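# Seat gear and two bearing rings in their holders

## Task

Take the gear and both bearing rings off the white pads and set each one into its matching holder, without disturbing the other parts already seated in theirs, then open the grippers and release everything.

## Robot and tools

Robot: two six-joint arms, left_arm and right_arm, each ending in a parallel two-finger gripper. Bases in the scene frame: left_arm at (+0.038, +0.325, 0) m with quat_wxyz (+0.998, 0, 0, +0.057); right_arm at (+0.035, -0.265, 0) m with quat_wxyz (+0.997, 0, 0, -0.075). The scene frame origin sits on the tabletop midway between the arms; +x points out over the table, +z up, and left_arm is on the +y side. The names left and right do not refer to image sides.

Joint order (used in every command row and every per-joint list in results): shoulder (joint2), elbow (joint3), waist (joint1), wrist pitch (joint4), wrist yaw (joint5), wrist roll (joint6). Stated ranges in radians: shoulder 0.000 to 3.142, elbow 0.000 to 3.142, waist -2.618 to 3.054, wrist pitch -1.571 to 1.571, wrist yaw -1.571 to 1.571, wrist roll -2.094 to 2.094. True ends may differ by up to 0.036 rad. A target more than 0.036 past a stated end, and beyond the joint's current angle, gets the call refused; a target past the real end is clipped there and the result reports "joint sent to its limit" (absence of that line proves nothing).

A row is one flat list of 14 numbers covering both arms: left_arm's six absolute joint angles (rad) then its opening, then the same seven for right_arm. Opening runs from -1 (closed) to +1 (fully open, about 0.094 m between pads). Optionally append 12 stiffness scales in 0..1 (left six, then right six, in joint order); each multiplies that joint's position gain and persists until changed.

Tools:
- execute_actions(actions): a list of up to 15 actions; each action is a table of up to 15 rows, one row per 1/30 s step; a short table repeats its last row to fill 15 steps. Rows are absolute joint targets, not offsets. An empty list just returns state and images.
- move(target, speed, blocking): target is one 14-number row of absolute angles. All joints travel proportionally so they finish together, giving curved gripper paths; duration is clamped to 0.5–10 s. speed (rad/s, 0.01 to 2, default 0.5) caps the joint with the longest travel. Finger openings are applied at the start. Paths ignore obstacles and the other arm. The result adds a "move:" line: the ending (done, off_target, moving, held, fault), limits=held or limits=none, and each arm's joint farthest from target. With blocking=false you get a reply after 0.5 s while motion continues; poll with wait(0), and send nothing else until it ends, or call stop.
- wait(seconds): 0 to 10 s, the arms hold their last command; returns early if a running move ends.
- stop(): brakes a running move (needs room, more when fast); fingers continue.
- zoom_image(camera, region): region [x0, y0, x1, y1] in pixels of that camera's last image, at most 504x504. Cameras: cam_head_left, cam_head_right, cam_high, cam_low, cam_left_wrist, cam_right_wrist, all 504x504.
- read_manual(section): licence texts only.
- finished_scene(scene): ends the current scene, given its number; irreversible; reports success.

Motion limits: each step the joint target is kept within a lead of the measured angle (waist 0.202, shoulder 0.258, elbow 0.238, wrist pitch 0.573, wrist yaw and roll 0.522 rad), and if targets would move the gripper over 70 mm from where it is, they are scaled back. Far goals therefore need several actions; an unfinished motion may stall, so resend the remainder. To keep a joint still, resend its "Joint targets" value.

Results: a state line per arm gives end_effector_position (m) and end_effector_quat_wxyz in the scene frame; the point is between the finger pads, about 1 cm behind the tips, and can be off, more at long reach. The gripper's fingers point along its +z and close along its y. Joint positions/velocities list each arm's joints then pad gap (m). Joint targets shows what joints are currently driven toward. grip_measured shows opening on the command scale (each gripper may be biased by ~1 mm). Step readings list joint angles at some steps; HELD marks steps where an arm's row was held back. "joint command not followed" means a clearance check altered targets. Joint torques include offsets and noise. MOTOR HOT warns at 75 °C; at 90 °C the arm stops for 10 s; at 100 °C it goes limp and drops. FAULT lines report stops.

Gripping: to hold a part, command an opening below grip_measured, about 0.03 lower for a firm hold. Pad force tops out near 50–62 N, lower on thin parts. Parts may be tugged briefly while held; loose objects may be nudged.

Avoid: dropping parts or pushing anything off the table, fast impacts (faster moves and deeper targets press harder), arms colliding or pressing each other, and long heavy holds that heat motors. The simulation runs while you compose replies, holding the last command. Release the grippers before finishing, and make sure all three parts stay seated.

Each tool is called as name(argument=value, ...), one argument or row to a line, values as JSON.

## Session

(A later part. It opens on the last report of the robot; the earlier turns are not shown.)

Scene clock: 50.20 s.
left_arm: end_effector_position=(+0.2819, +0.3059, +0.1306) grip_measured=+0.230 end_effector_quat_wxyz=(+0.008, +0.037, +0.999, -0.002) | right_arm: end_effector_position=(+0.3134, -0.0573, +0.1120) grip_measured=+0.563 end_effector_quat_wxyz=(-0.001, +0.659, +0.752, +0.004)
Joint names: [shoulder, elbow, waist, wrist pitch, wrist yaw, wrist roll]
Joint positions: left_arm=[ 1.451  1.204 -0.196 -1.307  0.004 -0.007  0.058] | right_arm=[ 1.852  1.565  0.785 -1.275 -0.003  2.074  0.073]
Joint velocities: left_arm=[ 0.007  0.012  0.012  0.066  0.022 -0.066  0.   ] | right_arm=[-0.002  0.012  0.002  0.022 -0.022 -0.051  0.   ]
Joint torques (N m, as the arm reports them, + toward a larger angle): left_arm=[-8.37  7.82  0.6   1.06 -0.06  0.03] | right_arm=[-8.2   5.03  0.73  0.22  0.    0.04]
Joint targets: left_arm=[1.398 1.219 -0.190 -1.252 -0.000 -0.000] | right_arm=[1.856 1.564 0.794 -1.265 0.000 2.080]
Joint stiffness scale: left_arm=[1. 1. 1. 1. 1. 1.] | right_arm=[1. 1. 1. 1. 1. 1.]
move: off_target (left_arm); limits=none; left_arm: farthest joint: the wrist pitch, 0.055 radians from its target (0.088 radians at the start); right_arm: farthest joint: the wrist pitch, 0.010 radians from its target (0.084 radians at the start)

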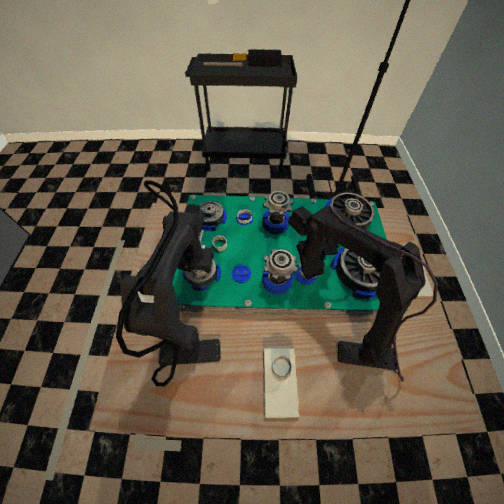

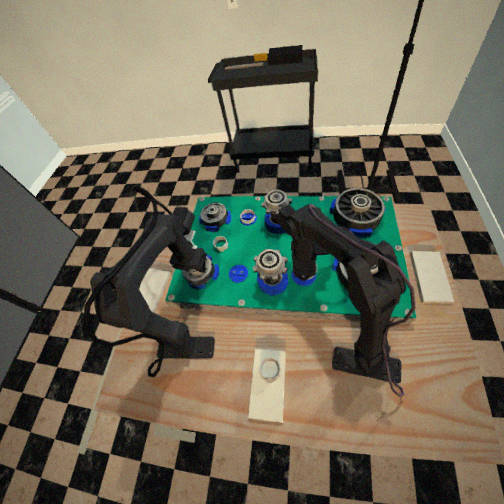

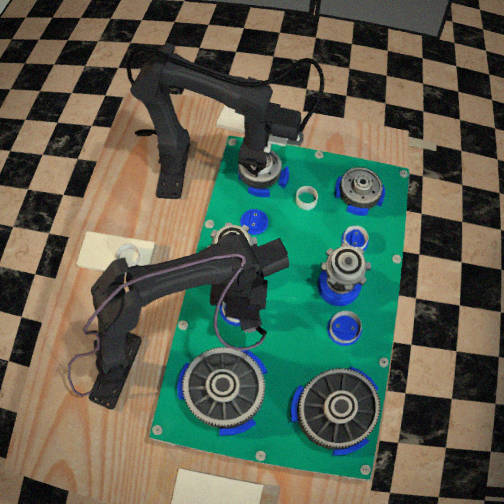

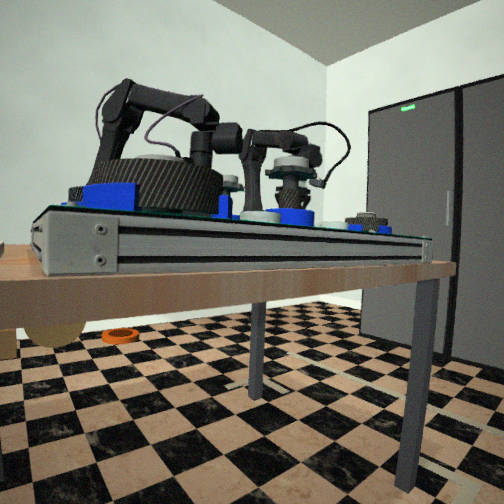

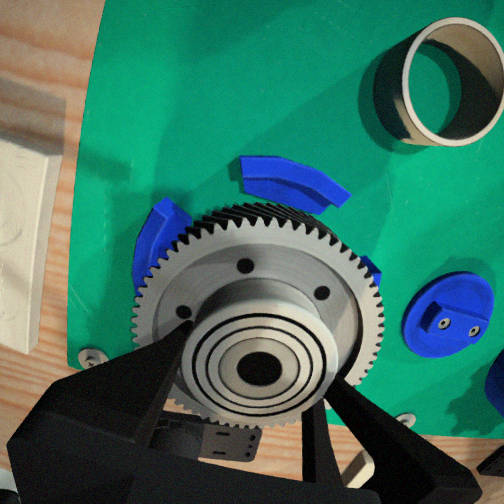

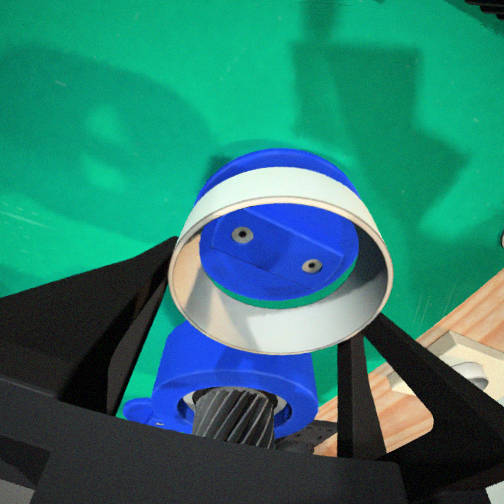

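zoom_image(
  camera="cam_high",
  region=[220, 130, 400, 230],
)

zoom_image(
  camera="cam_head_right",
  region=[165, 195, 255, 300],
)

Region (220, 130, 400, 230) of cam_high's 504x504 image, scaled by 2.800, with more detail than that image has.

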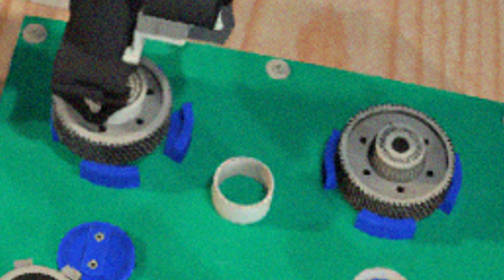

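Region (165, 195, 255, 300) of cam_head_right's 504x504 image, scaled by 4.800, with more detail than that image has; it fills the left 432 columns of this view, and the rest is white.

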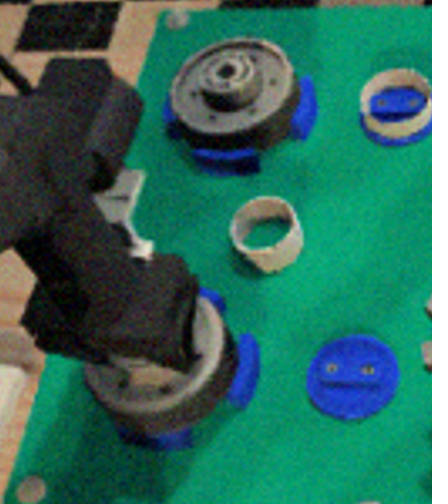

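execute_actions(
  actions=[
    [[1.398,1.25,-0.19,-1.29,0,0,0.2, 1.856,1.564,0.794,-1.265,0,2.08,0.53],[1.398,1.27,-0.19,-1.30,0,0,0.2, 1.856,1.564,0.794,-1.265,0,2.08,0.53],[1.398,1.285,-0.19,-1.31,0,0,0.2, 1.856,1.564,0.794,-1.265,0,2.08,0.53],[1.398,1.295,-0.19,-1.315,0,0,0.2, 1.856,1.564,0.794,-1.265,0,2.08,0.53],[1.398,1.305,-0.19,-1.32,0,0,0.2, 1.856,1.564,0.794,-1.265,0,2.08,0.53],[1.398,1.315,-0.19,-1.325,0,0,0.2, 1.856,1.564,0.794,-1.265,0,2.08,0.53],[1.40,1.325,-0.19,-1.33,0,0,0.2, 1.856,1.564,0.794,-1.265,0,2.08,0.53],[1.40,1.335,-0.19,-1.335,0,0,0.2, 1.856,1.564,0.794,-1.265,0,2.08,0.53]],
  ],
)

move(
  target=[1.461,1.373,-0.19,-1.355,0,0,0.2, 1.856,1.564,0.794,-1.265,0,2.08,0.53],
  speed=0.06,
)

zoom_image(
  camera="cam_left_wrist",
  region=[110, 130, 410, 330],
)

Scene clock: 52.47 s.
left_arm: end_effector_position=(+0.2841, +0.3060, +0.1412) grip_measured=+0.230 end_effector_quat_wxyz=(+0.013, +0.037, +0.999, -0.002) | right_arm: end_effector_position=(+0.3134, -0.0573, +0.1120) grip_measured=+0.563 end_effector_quat_wxyz=(-0.000, +0.659, +0.752, +0.005)
Joint names: [shoulder, elbow, waist, wrist pitch, wrist yaw, wrist roll]
Joint positions: left_arm=[ 1.451  1.246 -0.196 -1.34   0.002 -0.007  0.058] | right_arm=[ 1.852  1.565  0.785 -1.275 -0.003  2.074  0.073]
Joint velocities: left_arm=[-0.002 -0.002 -0.002  0.007  0.081 -0.051  0.001] | right_arm=[-0.007 -0.007  0.017  0.007  0.007 -0.051  0.001]
Joint torques (N m, as the arm reports them, + toward a larger angle): left_arm=[-8.25 14.5   0.57  0.47 -0.05  0.05] | right_arm=[-8.16  5.    0.73  0.21 -0.01  0.05]
Joint targets: left_arm=[1.400 1.335 -0.190 -1.335 0.000 -0.000] | right_arm=[1.856 1.564 0.794 -1.265 -0.000 2.080]
Joint stiffness scale: left_arm=[1. 1. 1. 1. 1. 1.] | right_arm=[1. 1. 1. 1. 1. 1.]
Step readings (joint positions):
0: left_arm=[1.451 1.204 -0.196 -1.307 0.004 -0.007] | right_arm=[1.852 1.565 0.785 -1.275 -0.003 2.074]
1: left_arm=[1.451 1.204 -0.196 -1.308 0.004 -0.007] | right_arm=[1.852 1.565 0.785 -1.275 -0.003 2.074]
2: left_arm=[1.451 1.204 -0.196 -1.308 0.004 -0.007] | right_arm=[1.852 1.565 0.785 -1.275 -0.003 2.074]
4: left_arm=[1.451 1.207 -0.196 -1.311 0.004 -0.007] | right_arm=[1.852 1.565 0.785 -1.275 -0.003 2.074]
8: left_arm=[1.451 1.221 -0.196 -1.328 0.002 -0.007] | right_arm=[1.852 1.565 0.785 -1.275 -0.003 2.074]
15: Joint positions above

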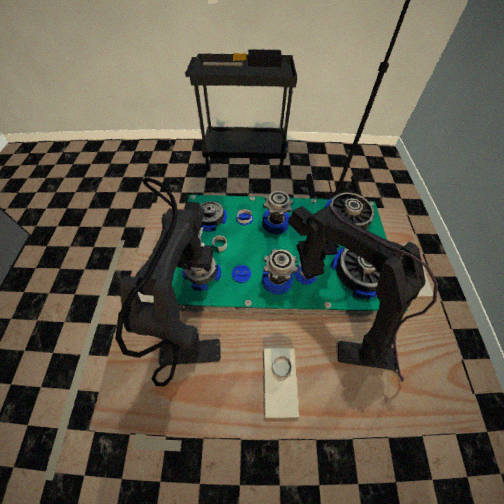

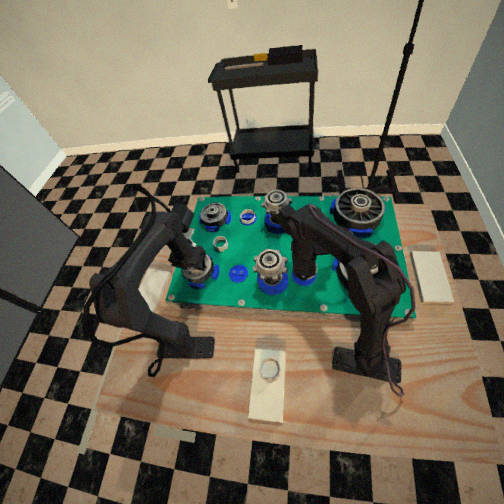

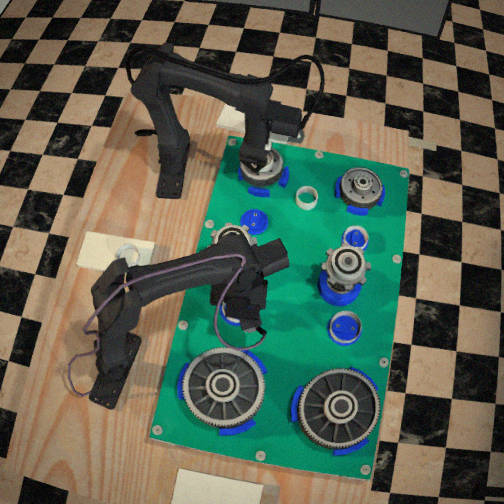

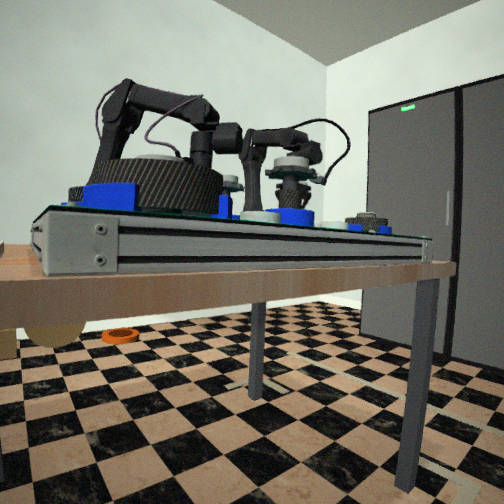

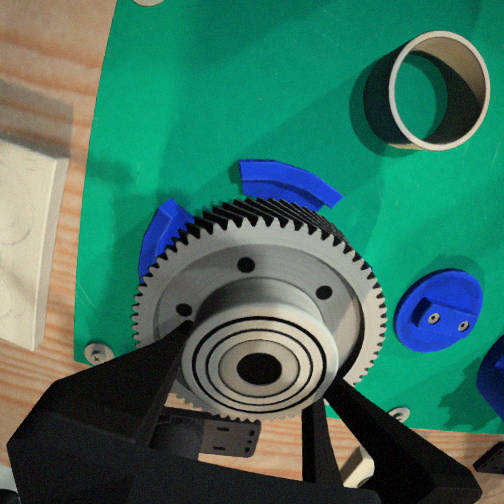

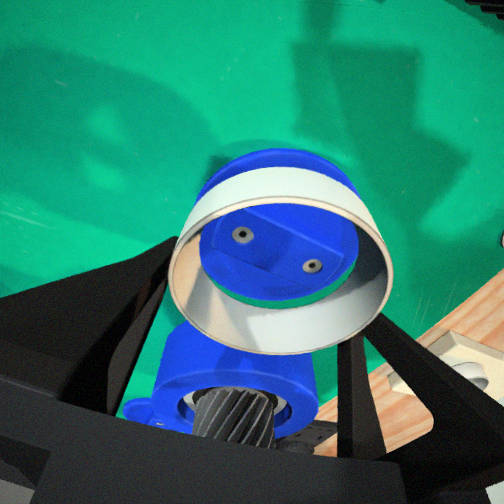

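Scene clock: 54.87 s.
left_arm: end_effector_position=(+0.2911, +0.3061, +0.1383) grip_measured=+0.230 end_effector_quat_wxyz=(-0.001, +0.036, +0.999, -0.001) | right_arm: end_effector_position=(+0.3134, -0.0573, +0.1120) grip_measured=+0.563 end_effector_quat_wxyz=(-0.000, +0.659, +0.752, +0.005)
Joint names: [shoulder, elbow, waist, wrist pitch, wrist yaw, wrist roll]
Joint positions: left_arm=[ 1.503  1.282 -0.194 -1.351  0.002 -0.007  0.058] | right_arm=[ 1.852  1.565  0.785 -1.275 -0.003  2.074  0.073]
Joint velocities: left_arm=[ 0.002  0.002 -0.022 -0.066  0.051  0.022 -0.   ] | right_arm=[-0.012 -0.012 -0.002  0.022 -0.007 -0.037  0.001]
Joint torques (N m, as the arm reports them, + toward a larger angle): left_arm=[-7.99 14.54  0.27  0.34 -0.04  0.05] | right_arm=[-8.17  4.99  0.75  0.22 -0.01  0.06]
Joint targets: left_arm=[1.461 1.373 -0.190 -1.355 -0.000 -0.000] | right_arm=[1.856 1.564 0.794 -1.265 0.000 2.080]
Joint stiffness scale: left_arm=[1. 1. 1. 1. 1. 1.] | right_arm=[1. 1. 1. 1. 1. 1.]
move: off_target (left_arm); limits=none; left_arm: farthest joint: the elbow, 0.091 radians from its target (0.127 radians at the start); right_arm: farthest joint: the wrist pitch, 0.010 radians from its target (0.010 radians at the start)

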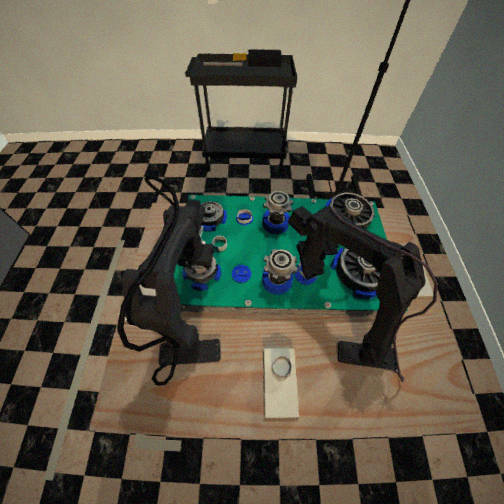

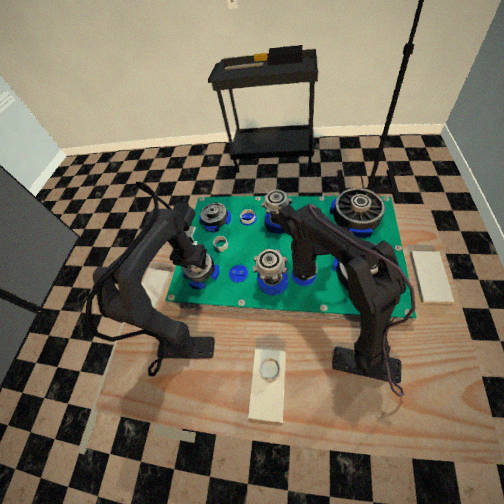

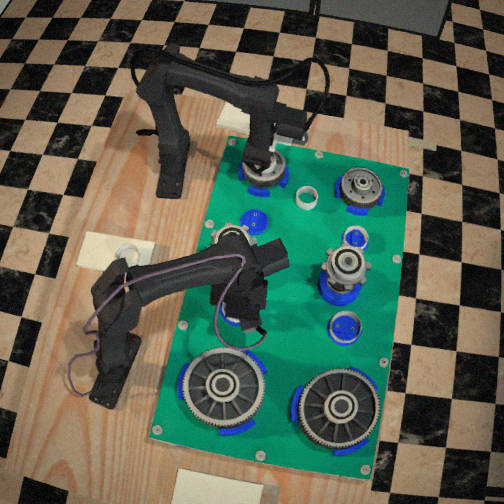

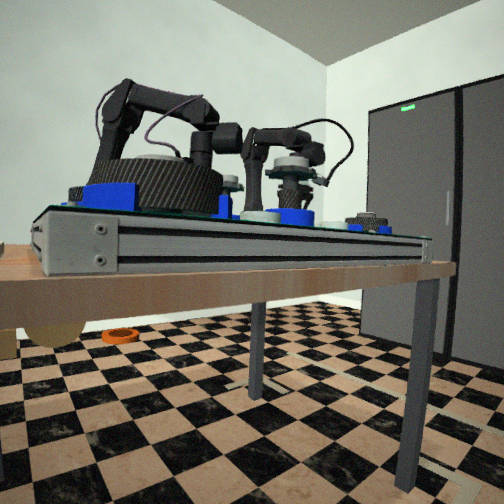

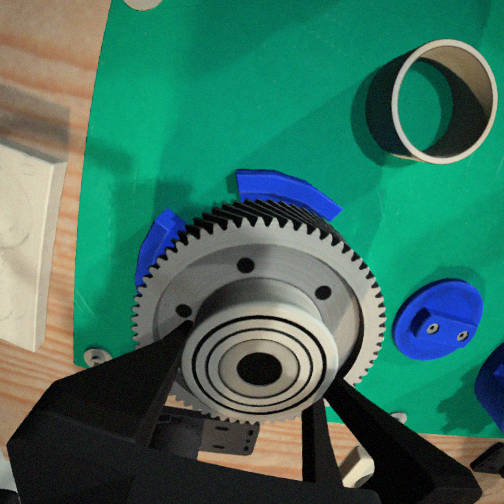

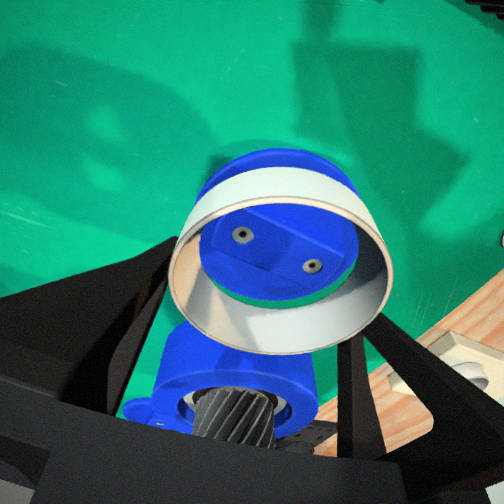

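Region (110, 130, 410, 330) of cam_left_wrist's 504x504 image, scaled by 1.680, with more detail than that image has.

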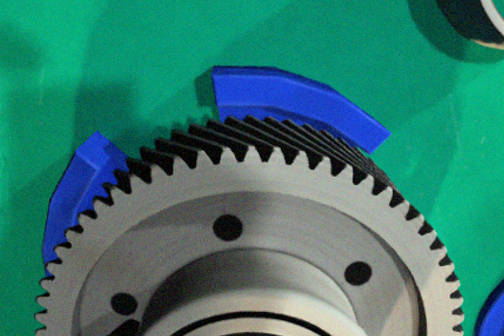

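move(
  target=[1.461,1.335,-0.176,-1.34,0,0,0.2, 1.856,1.564,0.794,-1.265,0,2.08,0.53],
  speed=0.08,
)

move(
  target=[1.461,1.295,-0.176,-1.30,0,0,0.2, 1.856,1.535,0.794,-1.237,0,2.08,0.53],
  speed=0.04,
)

zoom_image(
  camera="cam_left_wrist",
  region=[110, 130, 410, 330],
)

Scene clock: 56.43 s.
left_arm: end_effector_position=(+0.2894, +0.3054, +0.1303) grip_measured=+0.230 end_effector_quat_wxyz=(-0.015, +0.034, +0.999, -0.008) | right_arm: end_effector_position=(+0.3134, -0.0573, +0.1120) grip_measured=+0.563 end_effector_quat_wxyz=(-0.000, +0.659, +0.752, +0.005)
Joint names: [shoulder, elbow, waist, wrist pitch, wrist yaw, wrist roll]
Joint positions: left_arm=[ 1.522  1.267 -0.186 -1.344  0.018 -0.003  0.058] | right_arm=[ 1.852  1.565  0.785 -1.275 -0.003  2.074  0.073]
Joint velocities: left_arm=[-0.017 -0.012 -0.012 -0.081 -0.095  0.066  0.   ] | right_arm=[ 0.002  0.002 -0.002 -0.022  0.007 -0.066  0.001]
Joint torques (N m, as the arm reports them, + toward a larger angle): left_arm=[-9.5  12.51  0.78  0.32 -0.17  0.01] | right_arm=[-8.15  4.97  0.8   0.21  0.    0.05]
Joint targets: left_arm=[1.461 1.335 -0.176 -1.340 0.000 0.000] | right_arm=[1.856 1.564 0.794 -1.265 -0.000 2.080]
Joint stiffness scale: left_arm=[1. 1. 1. 1. 1. 1.] | right_arm=[1. 1. 1. 1. 1. 1.]
move: off_target (left_arm); limits=none; left_arm: farthest joint: the elbow, 0.068 radians from its target (0.053 radians at the start); right_arm: farthest joint: the wrist pitch, 0.010 radians from its target (0.010 radians at the start)

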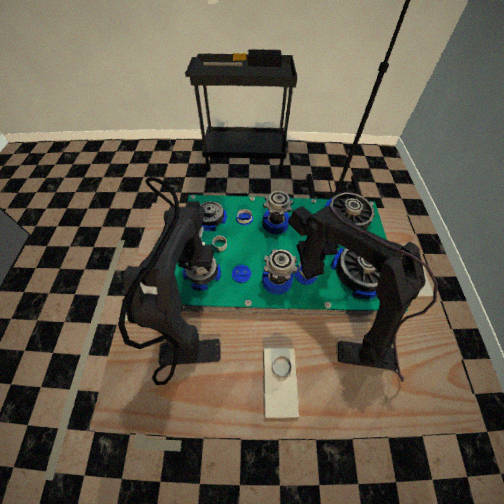

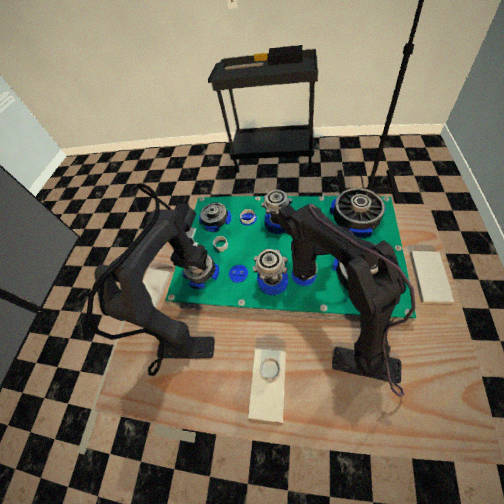

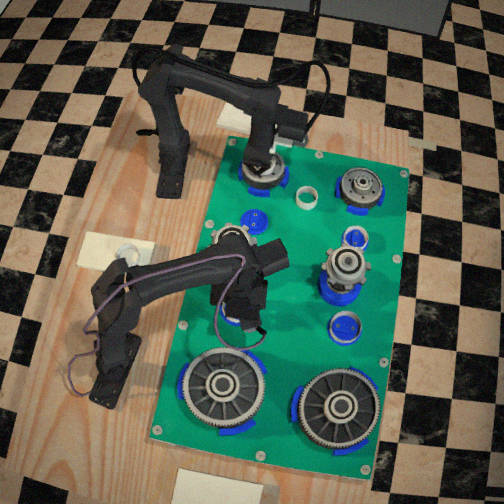

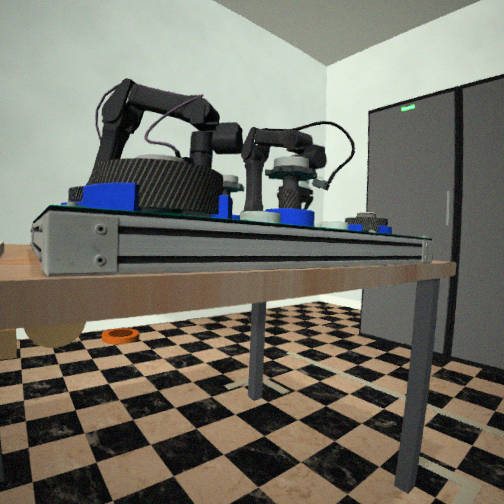

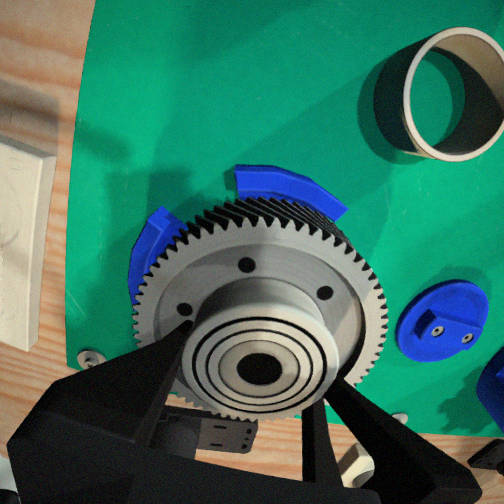

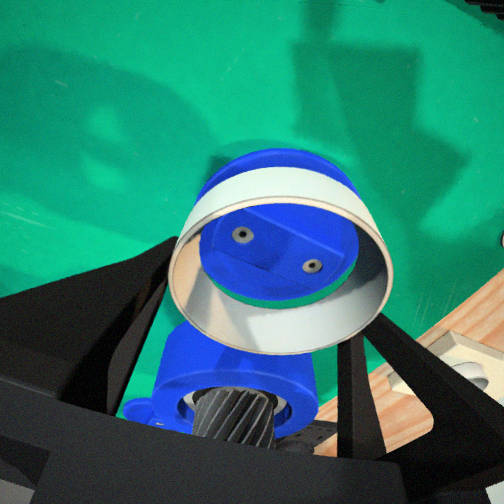

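Scene clock: 58.23 s.
left_arm: end_effector_position=(+0.2897, +0.3055, +0.1302) grip_measured=+0.230 end_effector_quat_wxyz=(-0.013, +0.033, +0.999, -0.010) | right_arm: end_effector_position=(+0.3128, -0.0578, +0.1047) grip_measured=+0.563 end_effector_quat_wxyz=(-0.001, +0.659, +0.752, +0.004)
Joint names: [shoulder, elbow, waist, wrist pitch, wrist yaw, wrist roll]
Joint positions: left_arm=[ 1.521  1.266 -0.183 -1.342  0.021 -0.001  0.058] | right_arm=[ 1.852  1.536  0.785 -1.247 -0.003  2.074  0.073]
Joint velocities: left_arm=[ 0.002 -0.012  0.012 -0.022 -0.081 -0.081  0.002] | right_arm=[ 0.012 -0.002  0.002 -0.007 -0.051  0.051  0.   ]
Joint torques (N m, as the arm reports them, + toward a larger angle): left_arm=[-9.39  9.1   0.56  0.79 -0.2  -0.01] | right_arm=[-8.15  4.92  0.76  0.22  0.    0.06]
Joint targets: left_arm=[1.461 1.295 -0.176 -1.300 -0.000 0.000] | right_arm=[1.856 1.535 0.794 -1.237 -0.000 2.080]
Joint stiffness scale: left_arm=[1. 1. 1. 1. 1. 1.] | right_arm=[1. 1. 1. 1. 1. 1.]
move: off_target (left_arm); limits=none; left_arm: farthest joint: the shoulder, 0.060 radians from its target (0.061 radians at the start); right_arm: farthest joint: the wrist pitch, 0.010 radians from its target (0.038 radians at the start)

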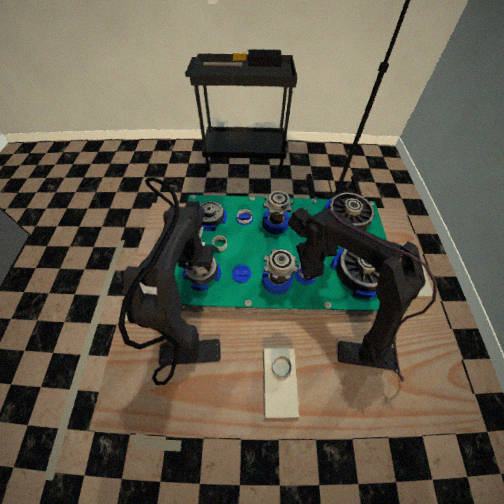

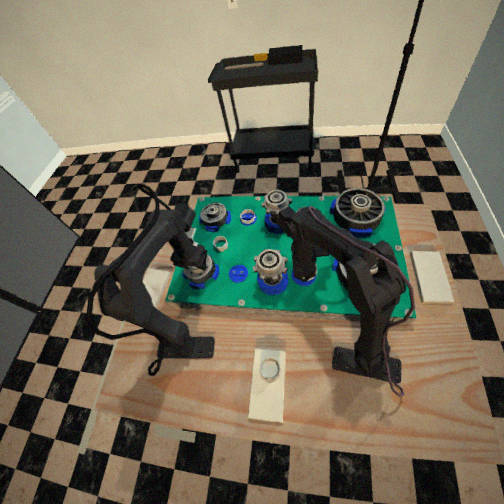

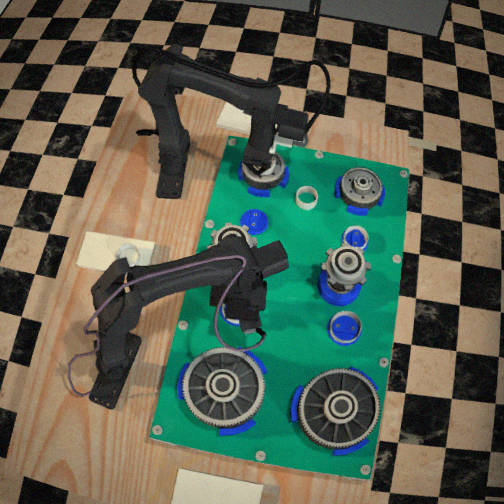

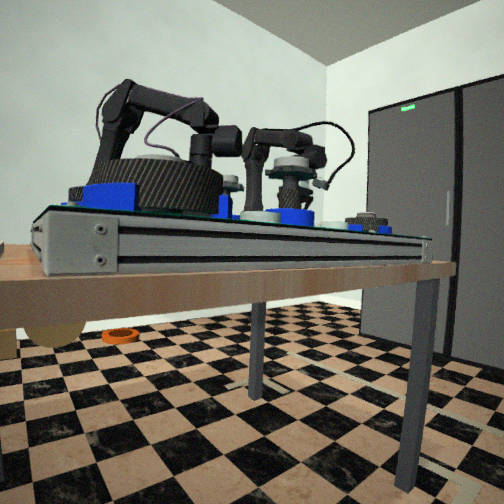

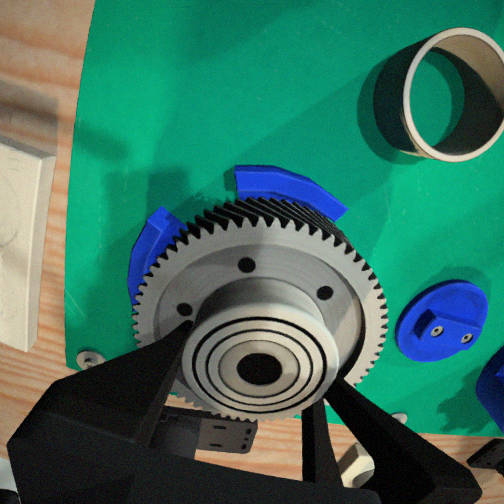

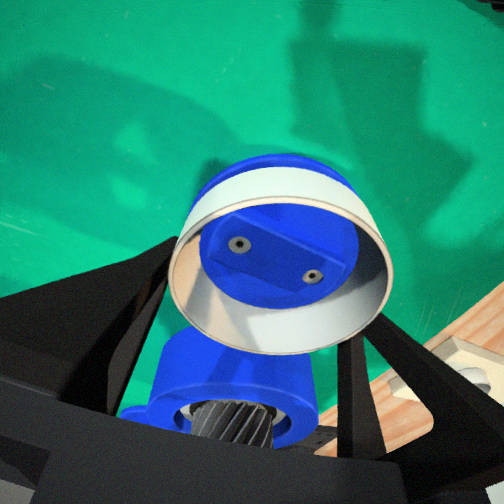

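Region (110, 130, 410, 330) of cam_left_wrist's 504x504 image, scaled by 1.680, with more detail than that image has.

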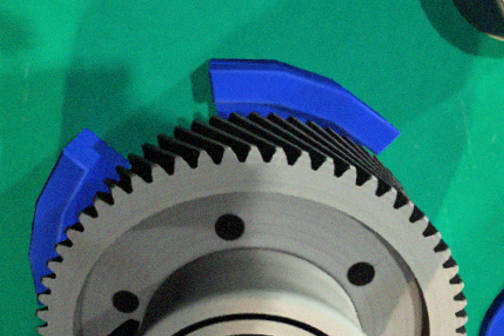

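move(
  target=[1.43,1.369,-0.172,-1.342,0,0,0.2, 1.856,1.535,0.794,-1.237,0,2.08,0.53],
  speed=0.08,
)

zoom_image(
  camera="cam_left_wrist",
  region=[110, 130, 410, 330],
)

zoom_image(
  camera="cam_right_wrist",
  region=[150, 140, 410, 370],
)

Scene clock: 60.43 s.
left_arm: end_effector_position=(+0.2927, +0.3090, +0.1352) grip_measured=+0.230 end_effector_quat_wxyz=(-0.004, +0.033, +0.999, -0.001) | right_arm: end_effector_position=(+0.3129, -0.0577, +0.1047) grip_measured=+0.563 end_effector_quat_wxyz=(-0.001, +0.659, +0.752, +0.004)
Joint names: [shoulder, elbow, waist, wrist pitch, wrist yaw, wrist roll]
Joint positions: left_arm=[ 1.513  1.279 -0.182 -1.343  0.002 -0.001  0.058] | right_arm=[ 1.852  1.536  0.785 -1.247 -0.003  2.074  0.073]
Joint velocities: left_arm=[ 0.012  0.002  0.007  0.037  0.007 -0.051 -0.002] | right_arm=[ 0.012 -0.007  0.007  0.007  0.007 -0.007  0.   ]
Joint torques (N m, as the arm reports them, + toward a larger angle): left_arm=[-11.22  14.48   0.79   0.35  -0.05   0.  ] | right_arm=[-8.15  5.    0.69  0.22 -0.02  0.06]
Joint targets: left_arm=[1.430 1.369 -0.172 -1.342 0.000 -0.000] | right_arm=[1.856 1.535 0.794 -1.237 0.000 2.080]
Joint stiffness scale: left_arm=[1. 1. 1. 1. 1. 1.] | right_arm=[1. 1. 1. 1. 1. 1.]
move: off_target (left_arm); limits=none; left_arm: farthest joint: the elbow, 0.090 radians from its target (0.103 radians at the start); right_arm: farthest joint: the wrist pitch, 0.010 radians from its target (0.010 radians at the start)

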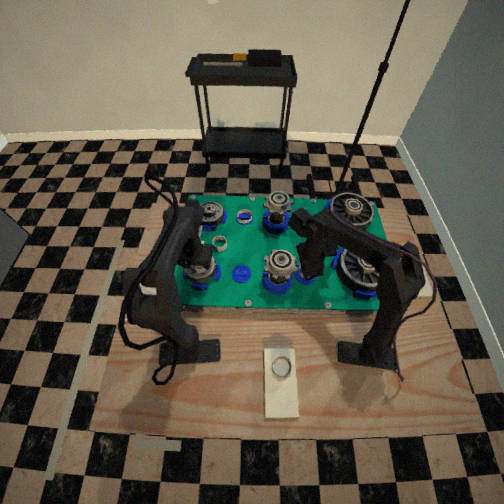

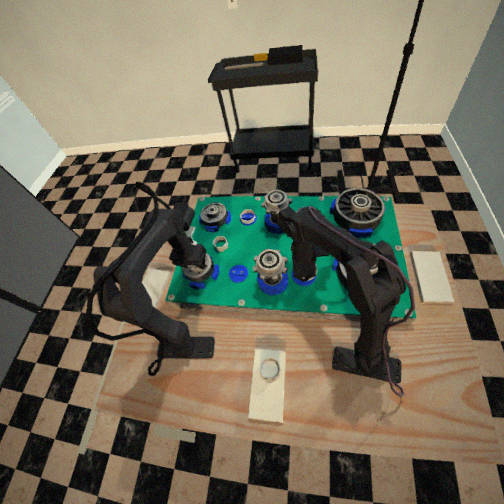

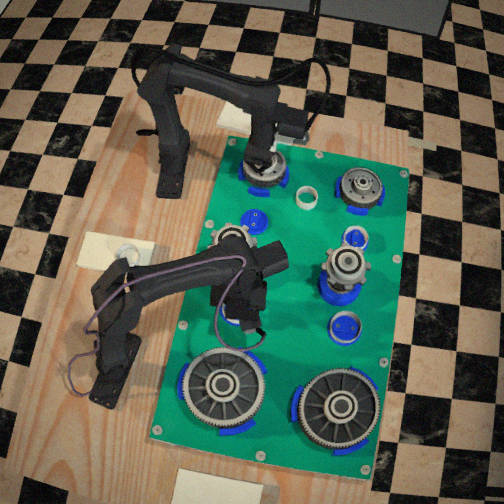

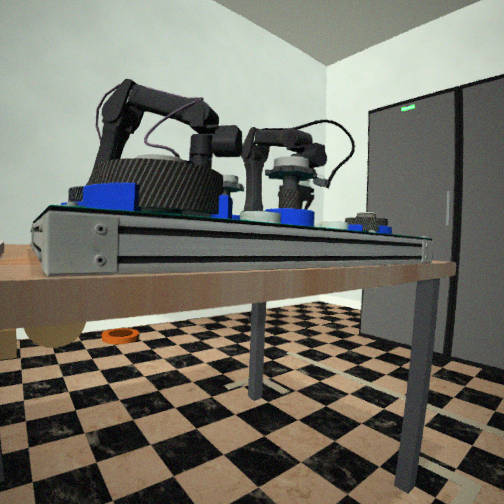

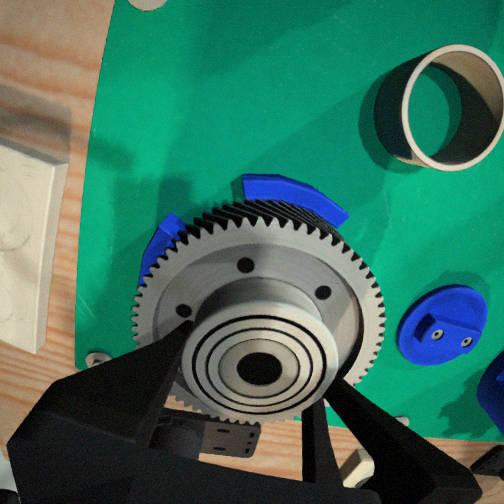

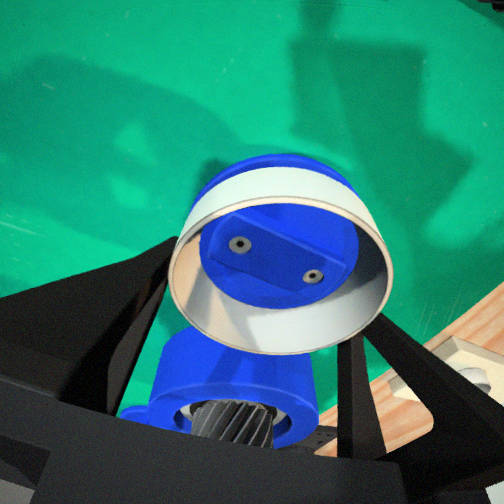

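Region (110, 130, 410, 330) of cam_left_wrist's 504x504 image, scaled by 1.680, with more detail than that image has.

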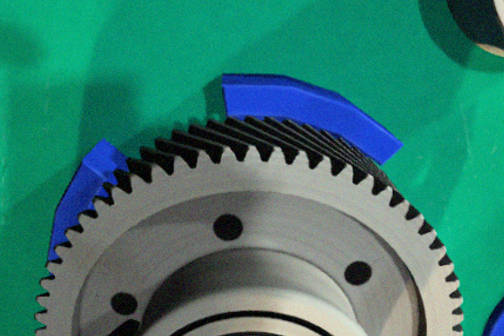

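Region (150, 140, 410, 370) of cam_right_wrist's 504x504 image, scaled by 1.938, with more detail than that image has; it fills the top 446 rows of this view, and the rest is white.

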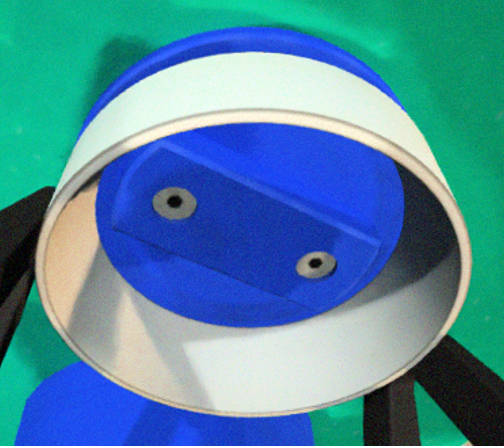

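move(
  target=[1.43,1.322,-0.172,-1.325,0,0,0.2, 1.856,1.535,0.804,-1.237,0,2.08,0.53],
  speed=0.1,
)

move(
  target=[1.43,1.267,-0.172,-1.267,0,0,0.2, 1.856,1.535,0.804,-1.237,0,2.08,0.53],
  speed=0.04,
)

zoom_image(
  camera="cam_right_wrist",
  region=[150, 140, 410, 370],
)

Scene clock: 64.17 s.
left_arm: end_effector_position=(+0.2915, +0.3109, +0.1346) grip_measured=+0.230 end_effector_quat_wxyz=(-0.003, +0.033, +0.999, +0.003) | right_arm: end_effector_position=(+0.3109, -0.0549, +0.1047) grip_measured=+0.563 end_effector_quat_wxyz=(-0.001, +0.655, +0.755, +0.004)
Joint names: [shoulder, elbow, waist, wrist pitch, wrist yaw, wrist roll]
Joint positions: left_arm=[ 1.508  1.271 -0.181 -1.341 -0.007 -0.001  0.058] | right_arm=[ 1.852  1.536  0.795 -1.247 -0.003  2.074  0.073]
Joint velocities: left_arm=[ 0.002 -0.007 -0.002  0.037 -0.066  0.037 -0.001] | right_arm=[ 0.002  0.012 -0.002  0.022  0.022  0.037 -0.   ]
Joint torques (N m, as the arm reports them, + toward a larger angle): left_arm=[-10.71  11.01   0.75   0.52   0.03   0.  ] | right_arm=[-8.16  4.97  0.8   0.23 -0.01  0.04]
Joint targets: left_arm=[1.430 1.322 -0.172 -1.325 0.000 0.000] | right_arm=[1.856 1.535 0.804 -1.237 -0.000 2.080]
Joint stiffness scale: left_arm=[1. 1. 1. 1. 1. 1.] | right_arm=[1. 1. 1. 1. 1. 1.]
move: off_target (left_arm); limits=none; left_arm: farthest joint: the shoulder, 0.078 radians from its target (0.083 radians at the start); right_arm: farthest joint: the wrist pitch, 0.010 radians from its target (0.010 radians at the start)

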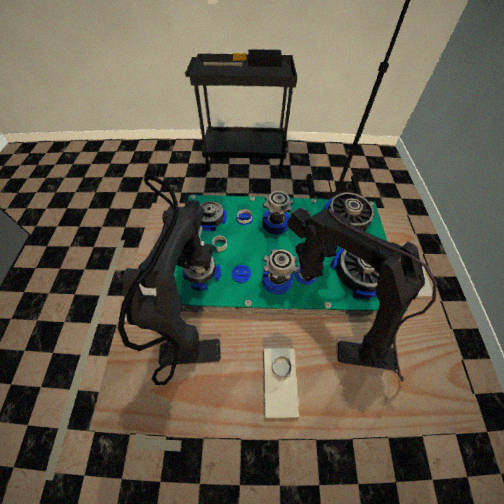

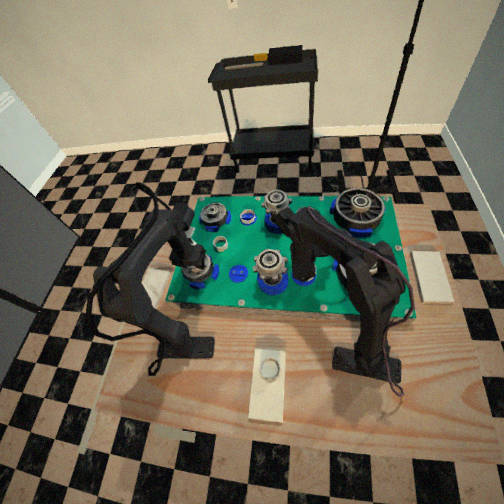

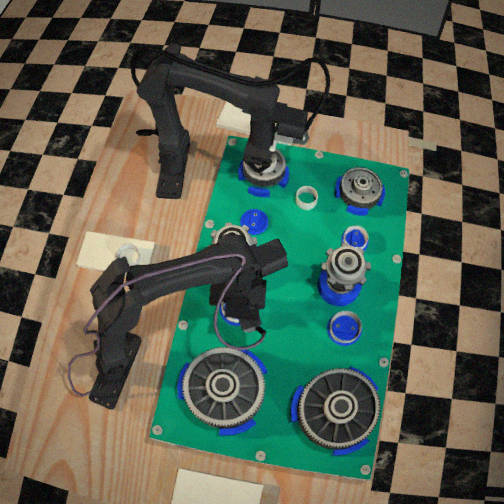

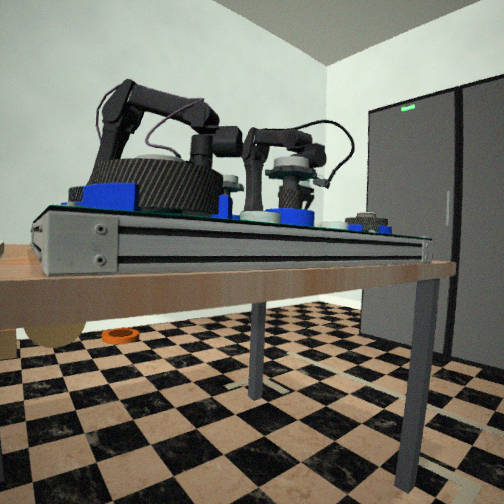

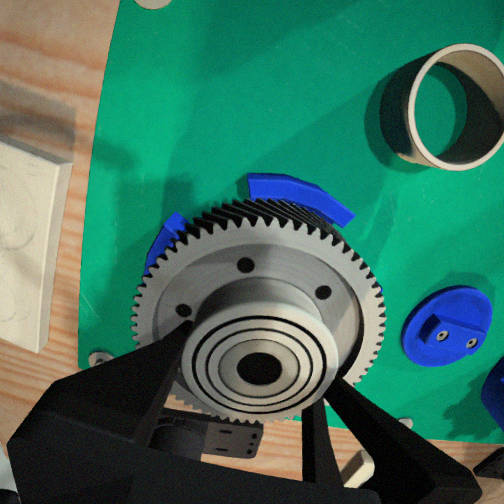

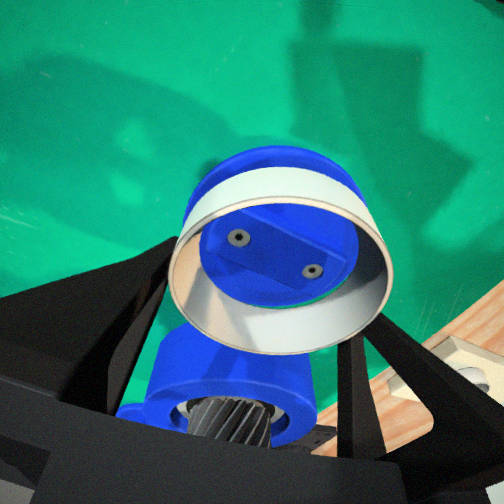

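Scene clock: 66.33 s.
left_arm: end_effector_position=(+0.2910, +0.3124, +0.1315) grip_measured=+0.230 end_effector_quat_wxyz=(+0.005, +0.034, +0.999, +0.009) | right_arm: end_effector_position=(+0.3109, -0.0549, +0.1047) grip_measured=+0.563 end_effector_quat_wxyz=(-0.001, +0.655, +0.755, +0.004)
Joint names: [shoulder, elbow, waist, wrist pitch, wrist yaw, wrist roll]
Joint positions: left_arm=[ 1.49   1.242 -0.183 -1.313 -0.018 -0.001  0.058] | right_arm=[ 1.852  1.536  0.795 -1.247 -0.003  2.074  0.073]
Joint velocities: left_arm=[ 0.002 -0.007 -0.007 -0.051 -0.081 -0.037 -0.001] | right_arm=[-0.007 -0.042  0.007 -0.095  0.007  0.007 -0.   ]
Joint torques (N m, as the arm reports them, + toward a larger angle): left_arm=[-9.24  8.69  0.9   0.94  0.13 -0.03] | right_arm=[-8.13  5.06  0.76  0.21 -0.01  0.04]
Joint targets: left_arm=[1.430 1.267 -0.172 -1.267 -0.000 0.000] | right_arm=[1.856 1.535 0.804 -1.237 0.000 2.080]
Joint stiffness scale: left_arm=[1. 1. 1. 1. 1. 1.] | right_arm=[1. 1. 1. 1. 1. 1.]
move: off_target (left_arm); limits=none; left_arm: farthest joint: the shoulder, 0.060 radians from its target (0.078 radians at the start); right_arm: farthest joint: the wrist pitch, 0.010 radians from its target (0.010 radians at the start)

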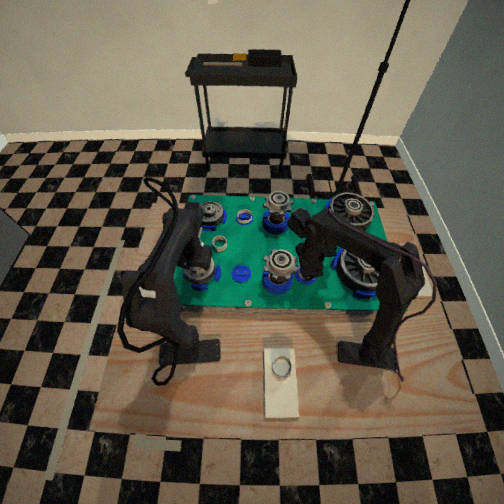

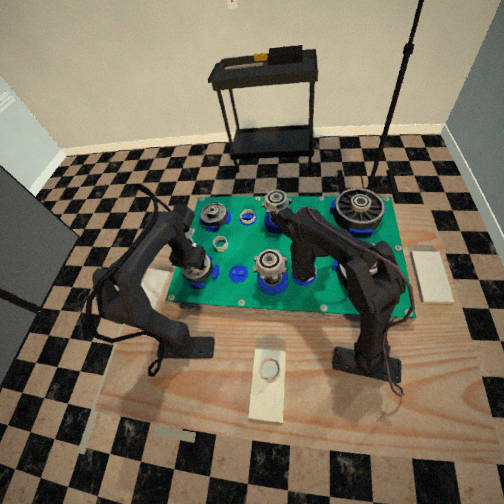

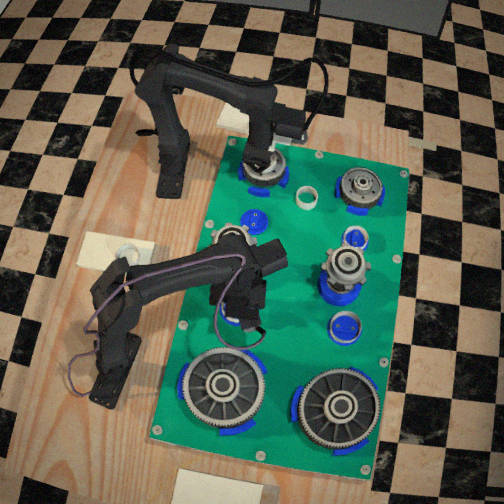

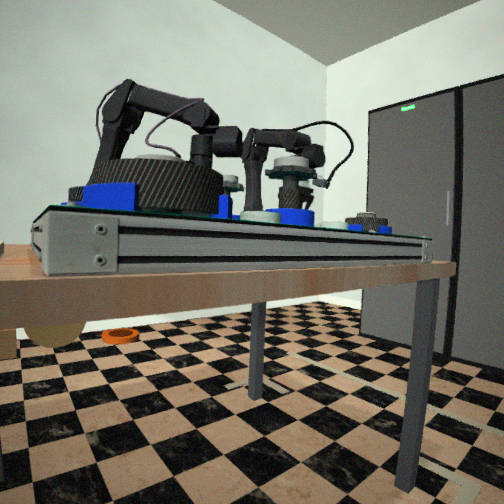

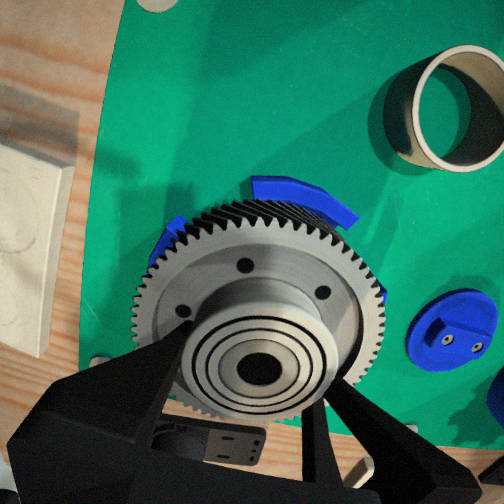

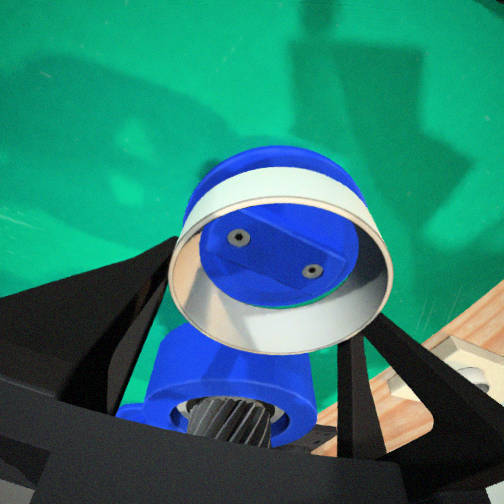

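Region (150, 140, 410, 370) of cam_right_wrist's 504x504 image, scaled by 1.938, with more detail than that image has; it fills the top 446 rows of this view, and the rest is white.

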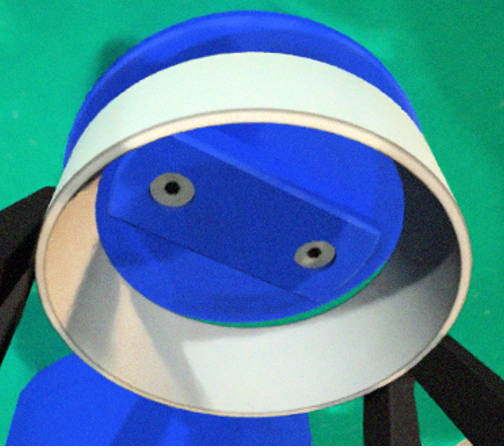

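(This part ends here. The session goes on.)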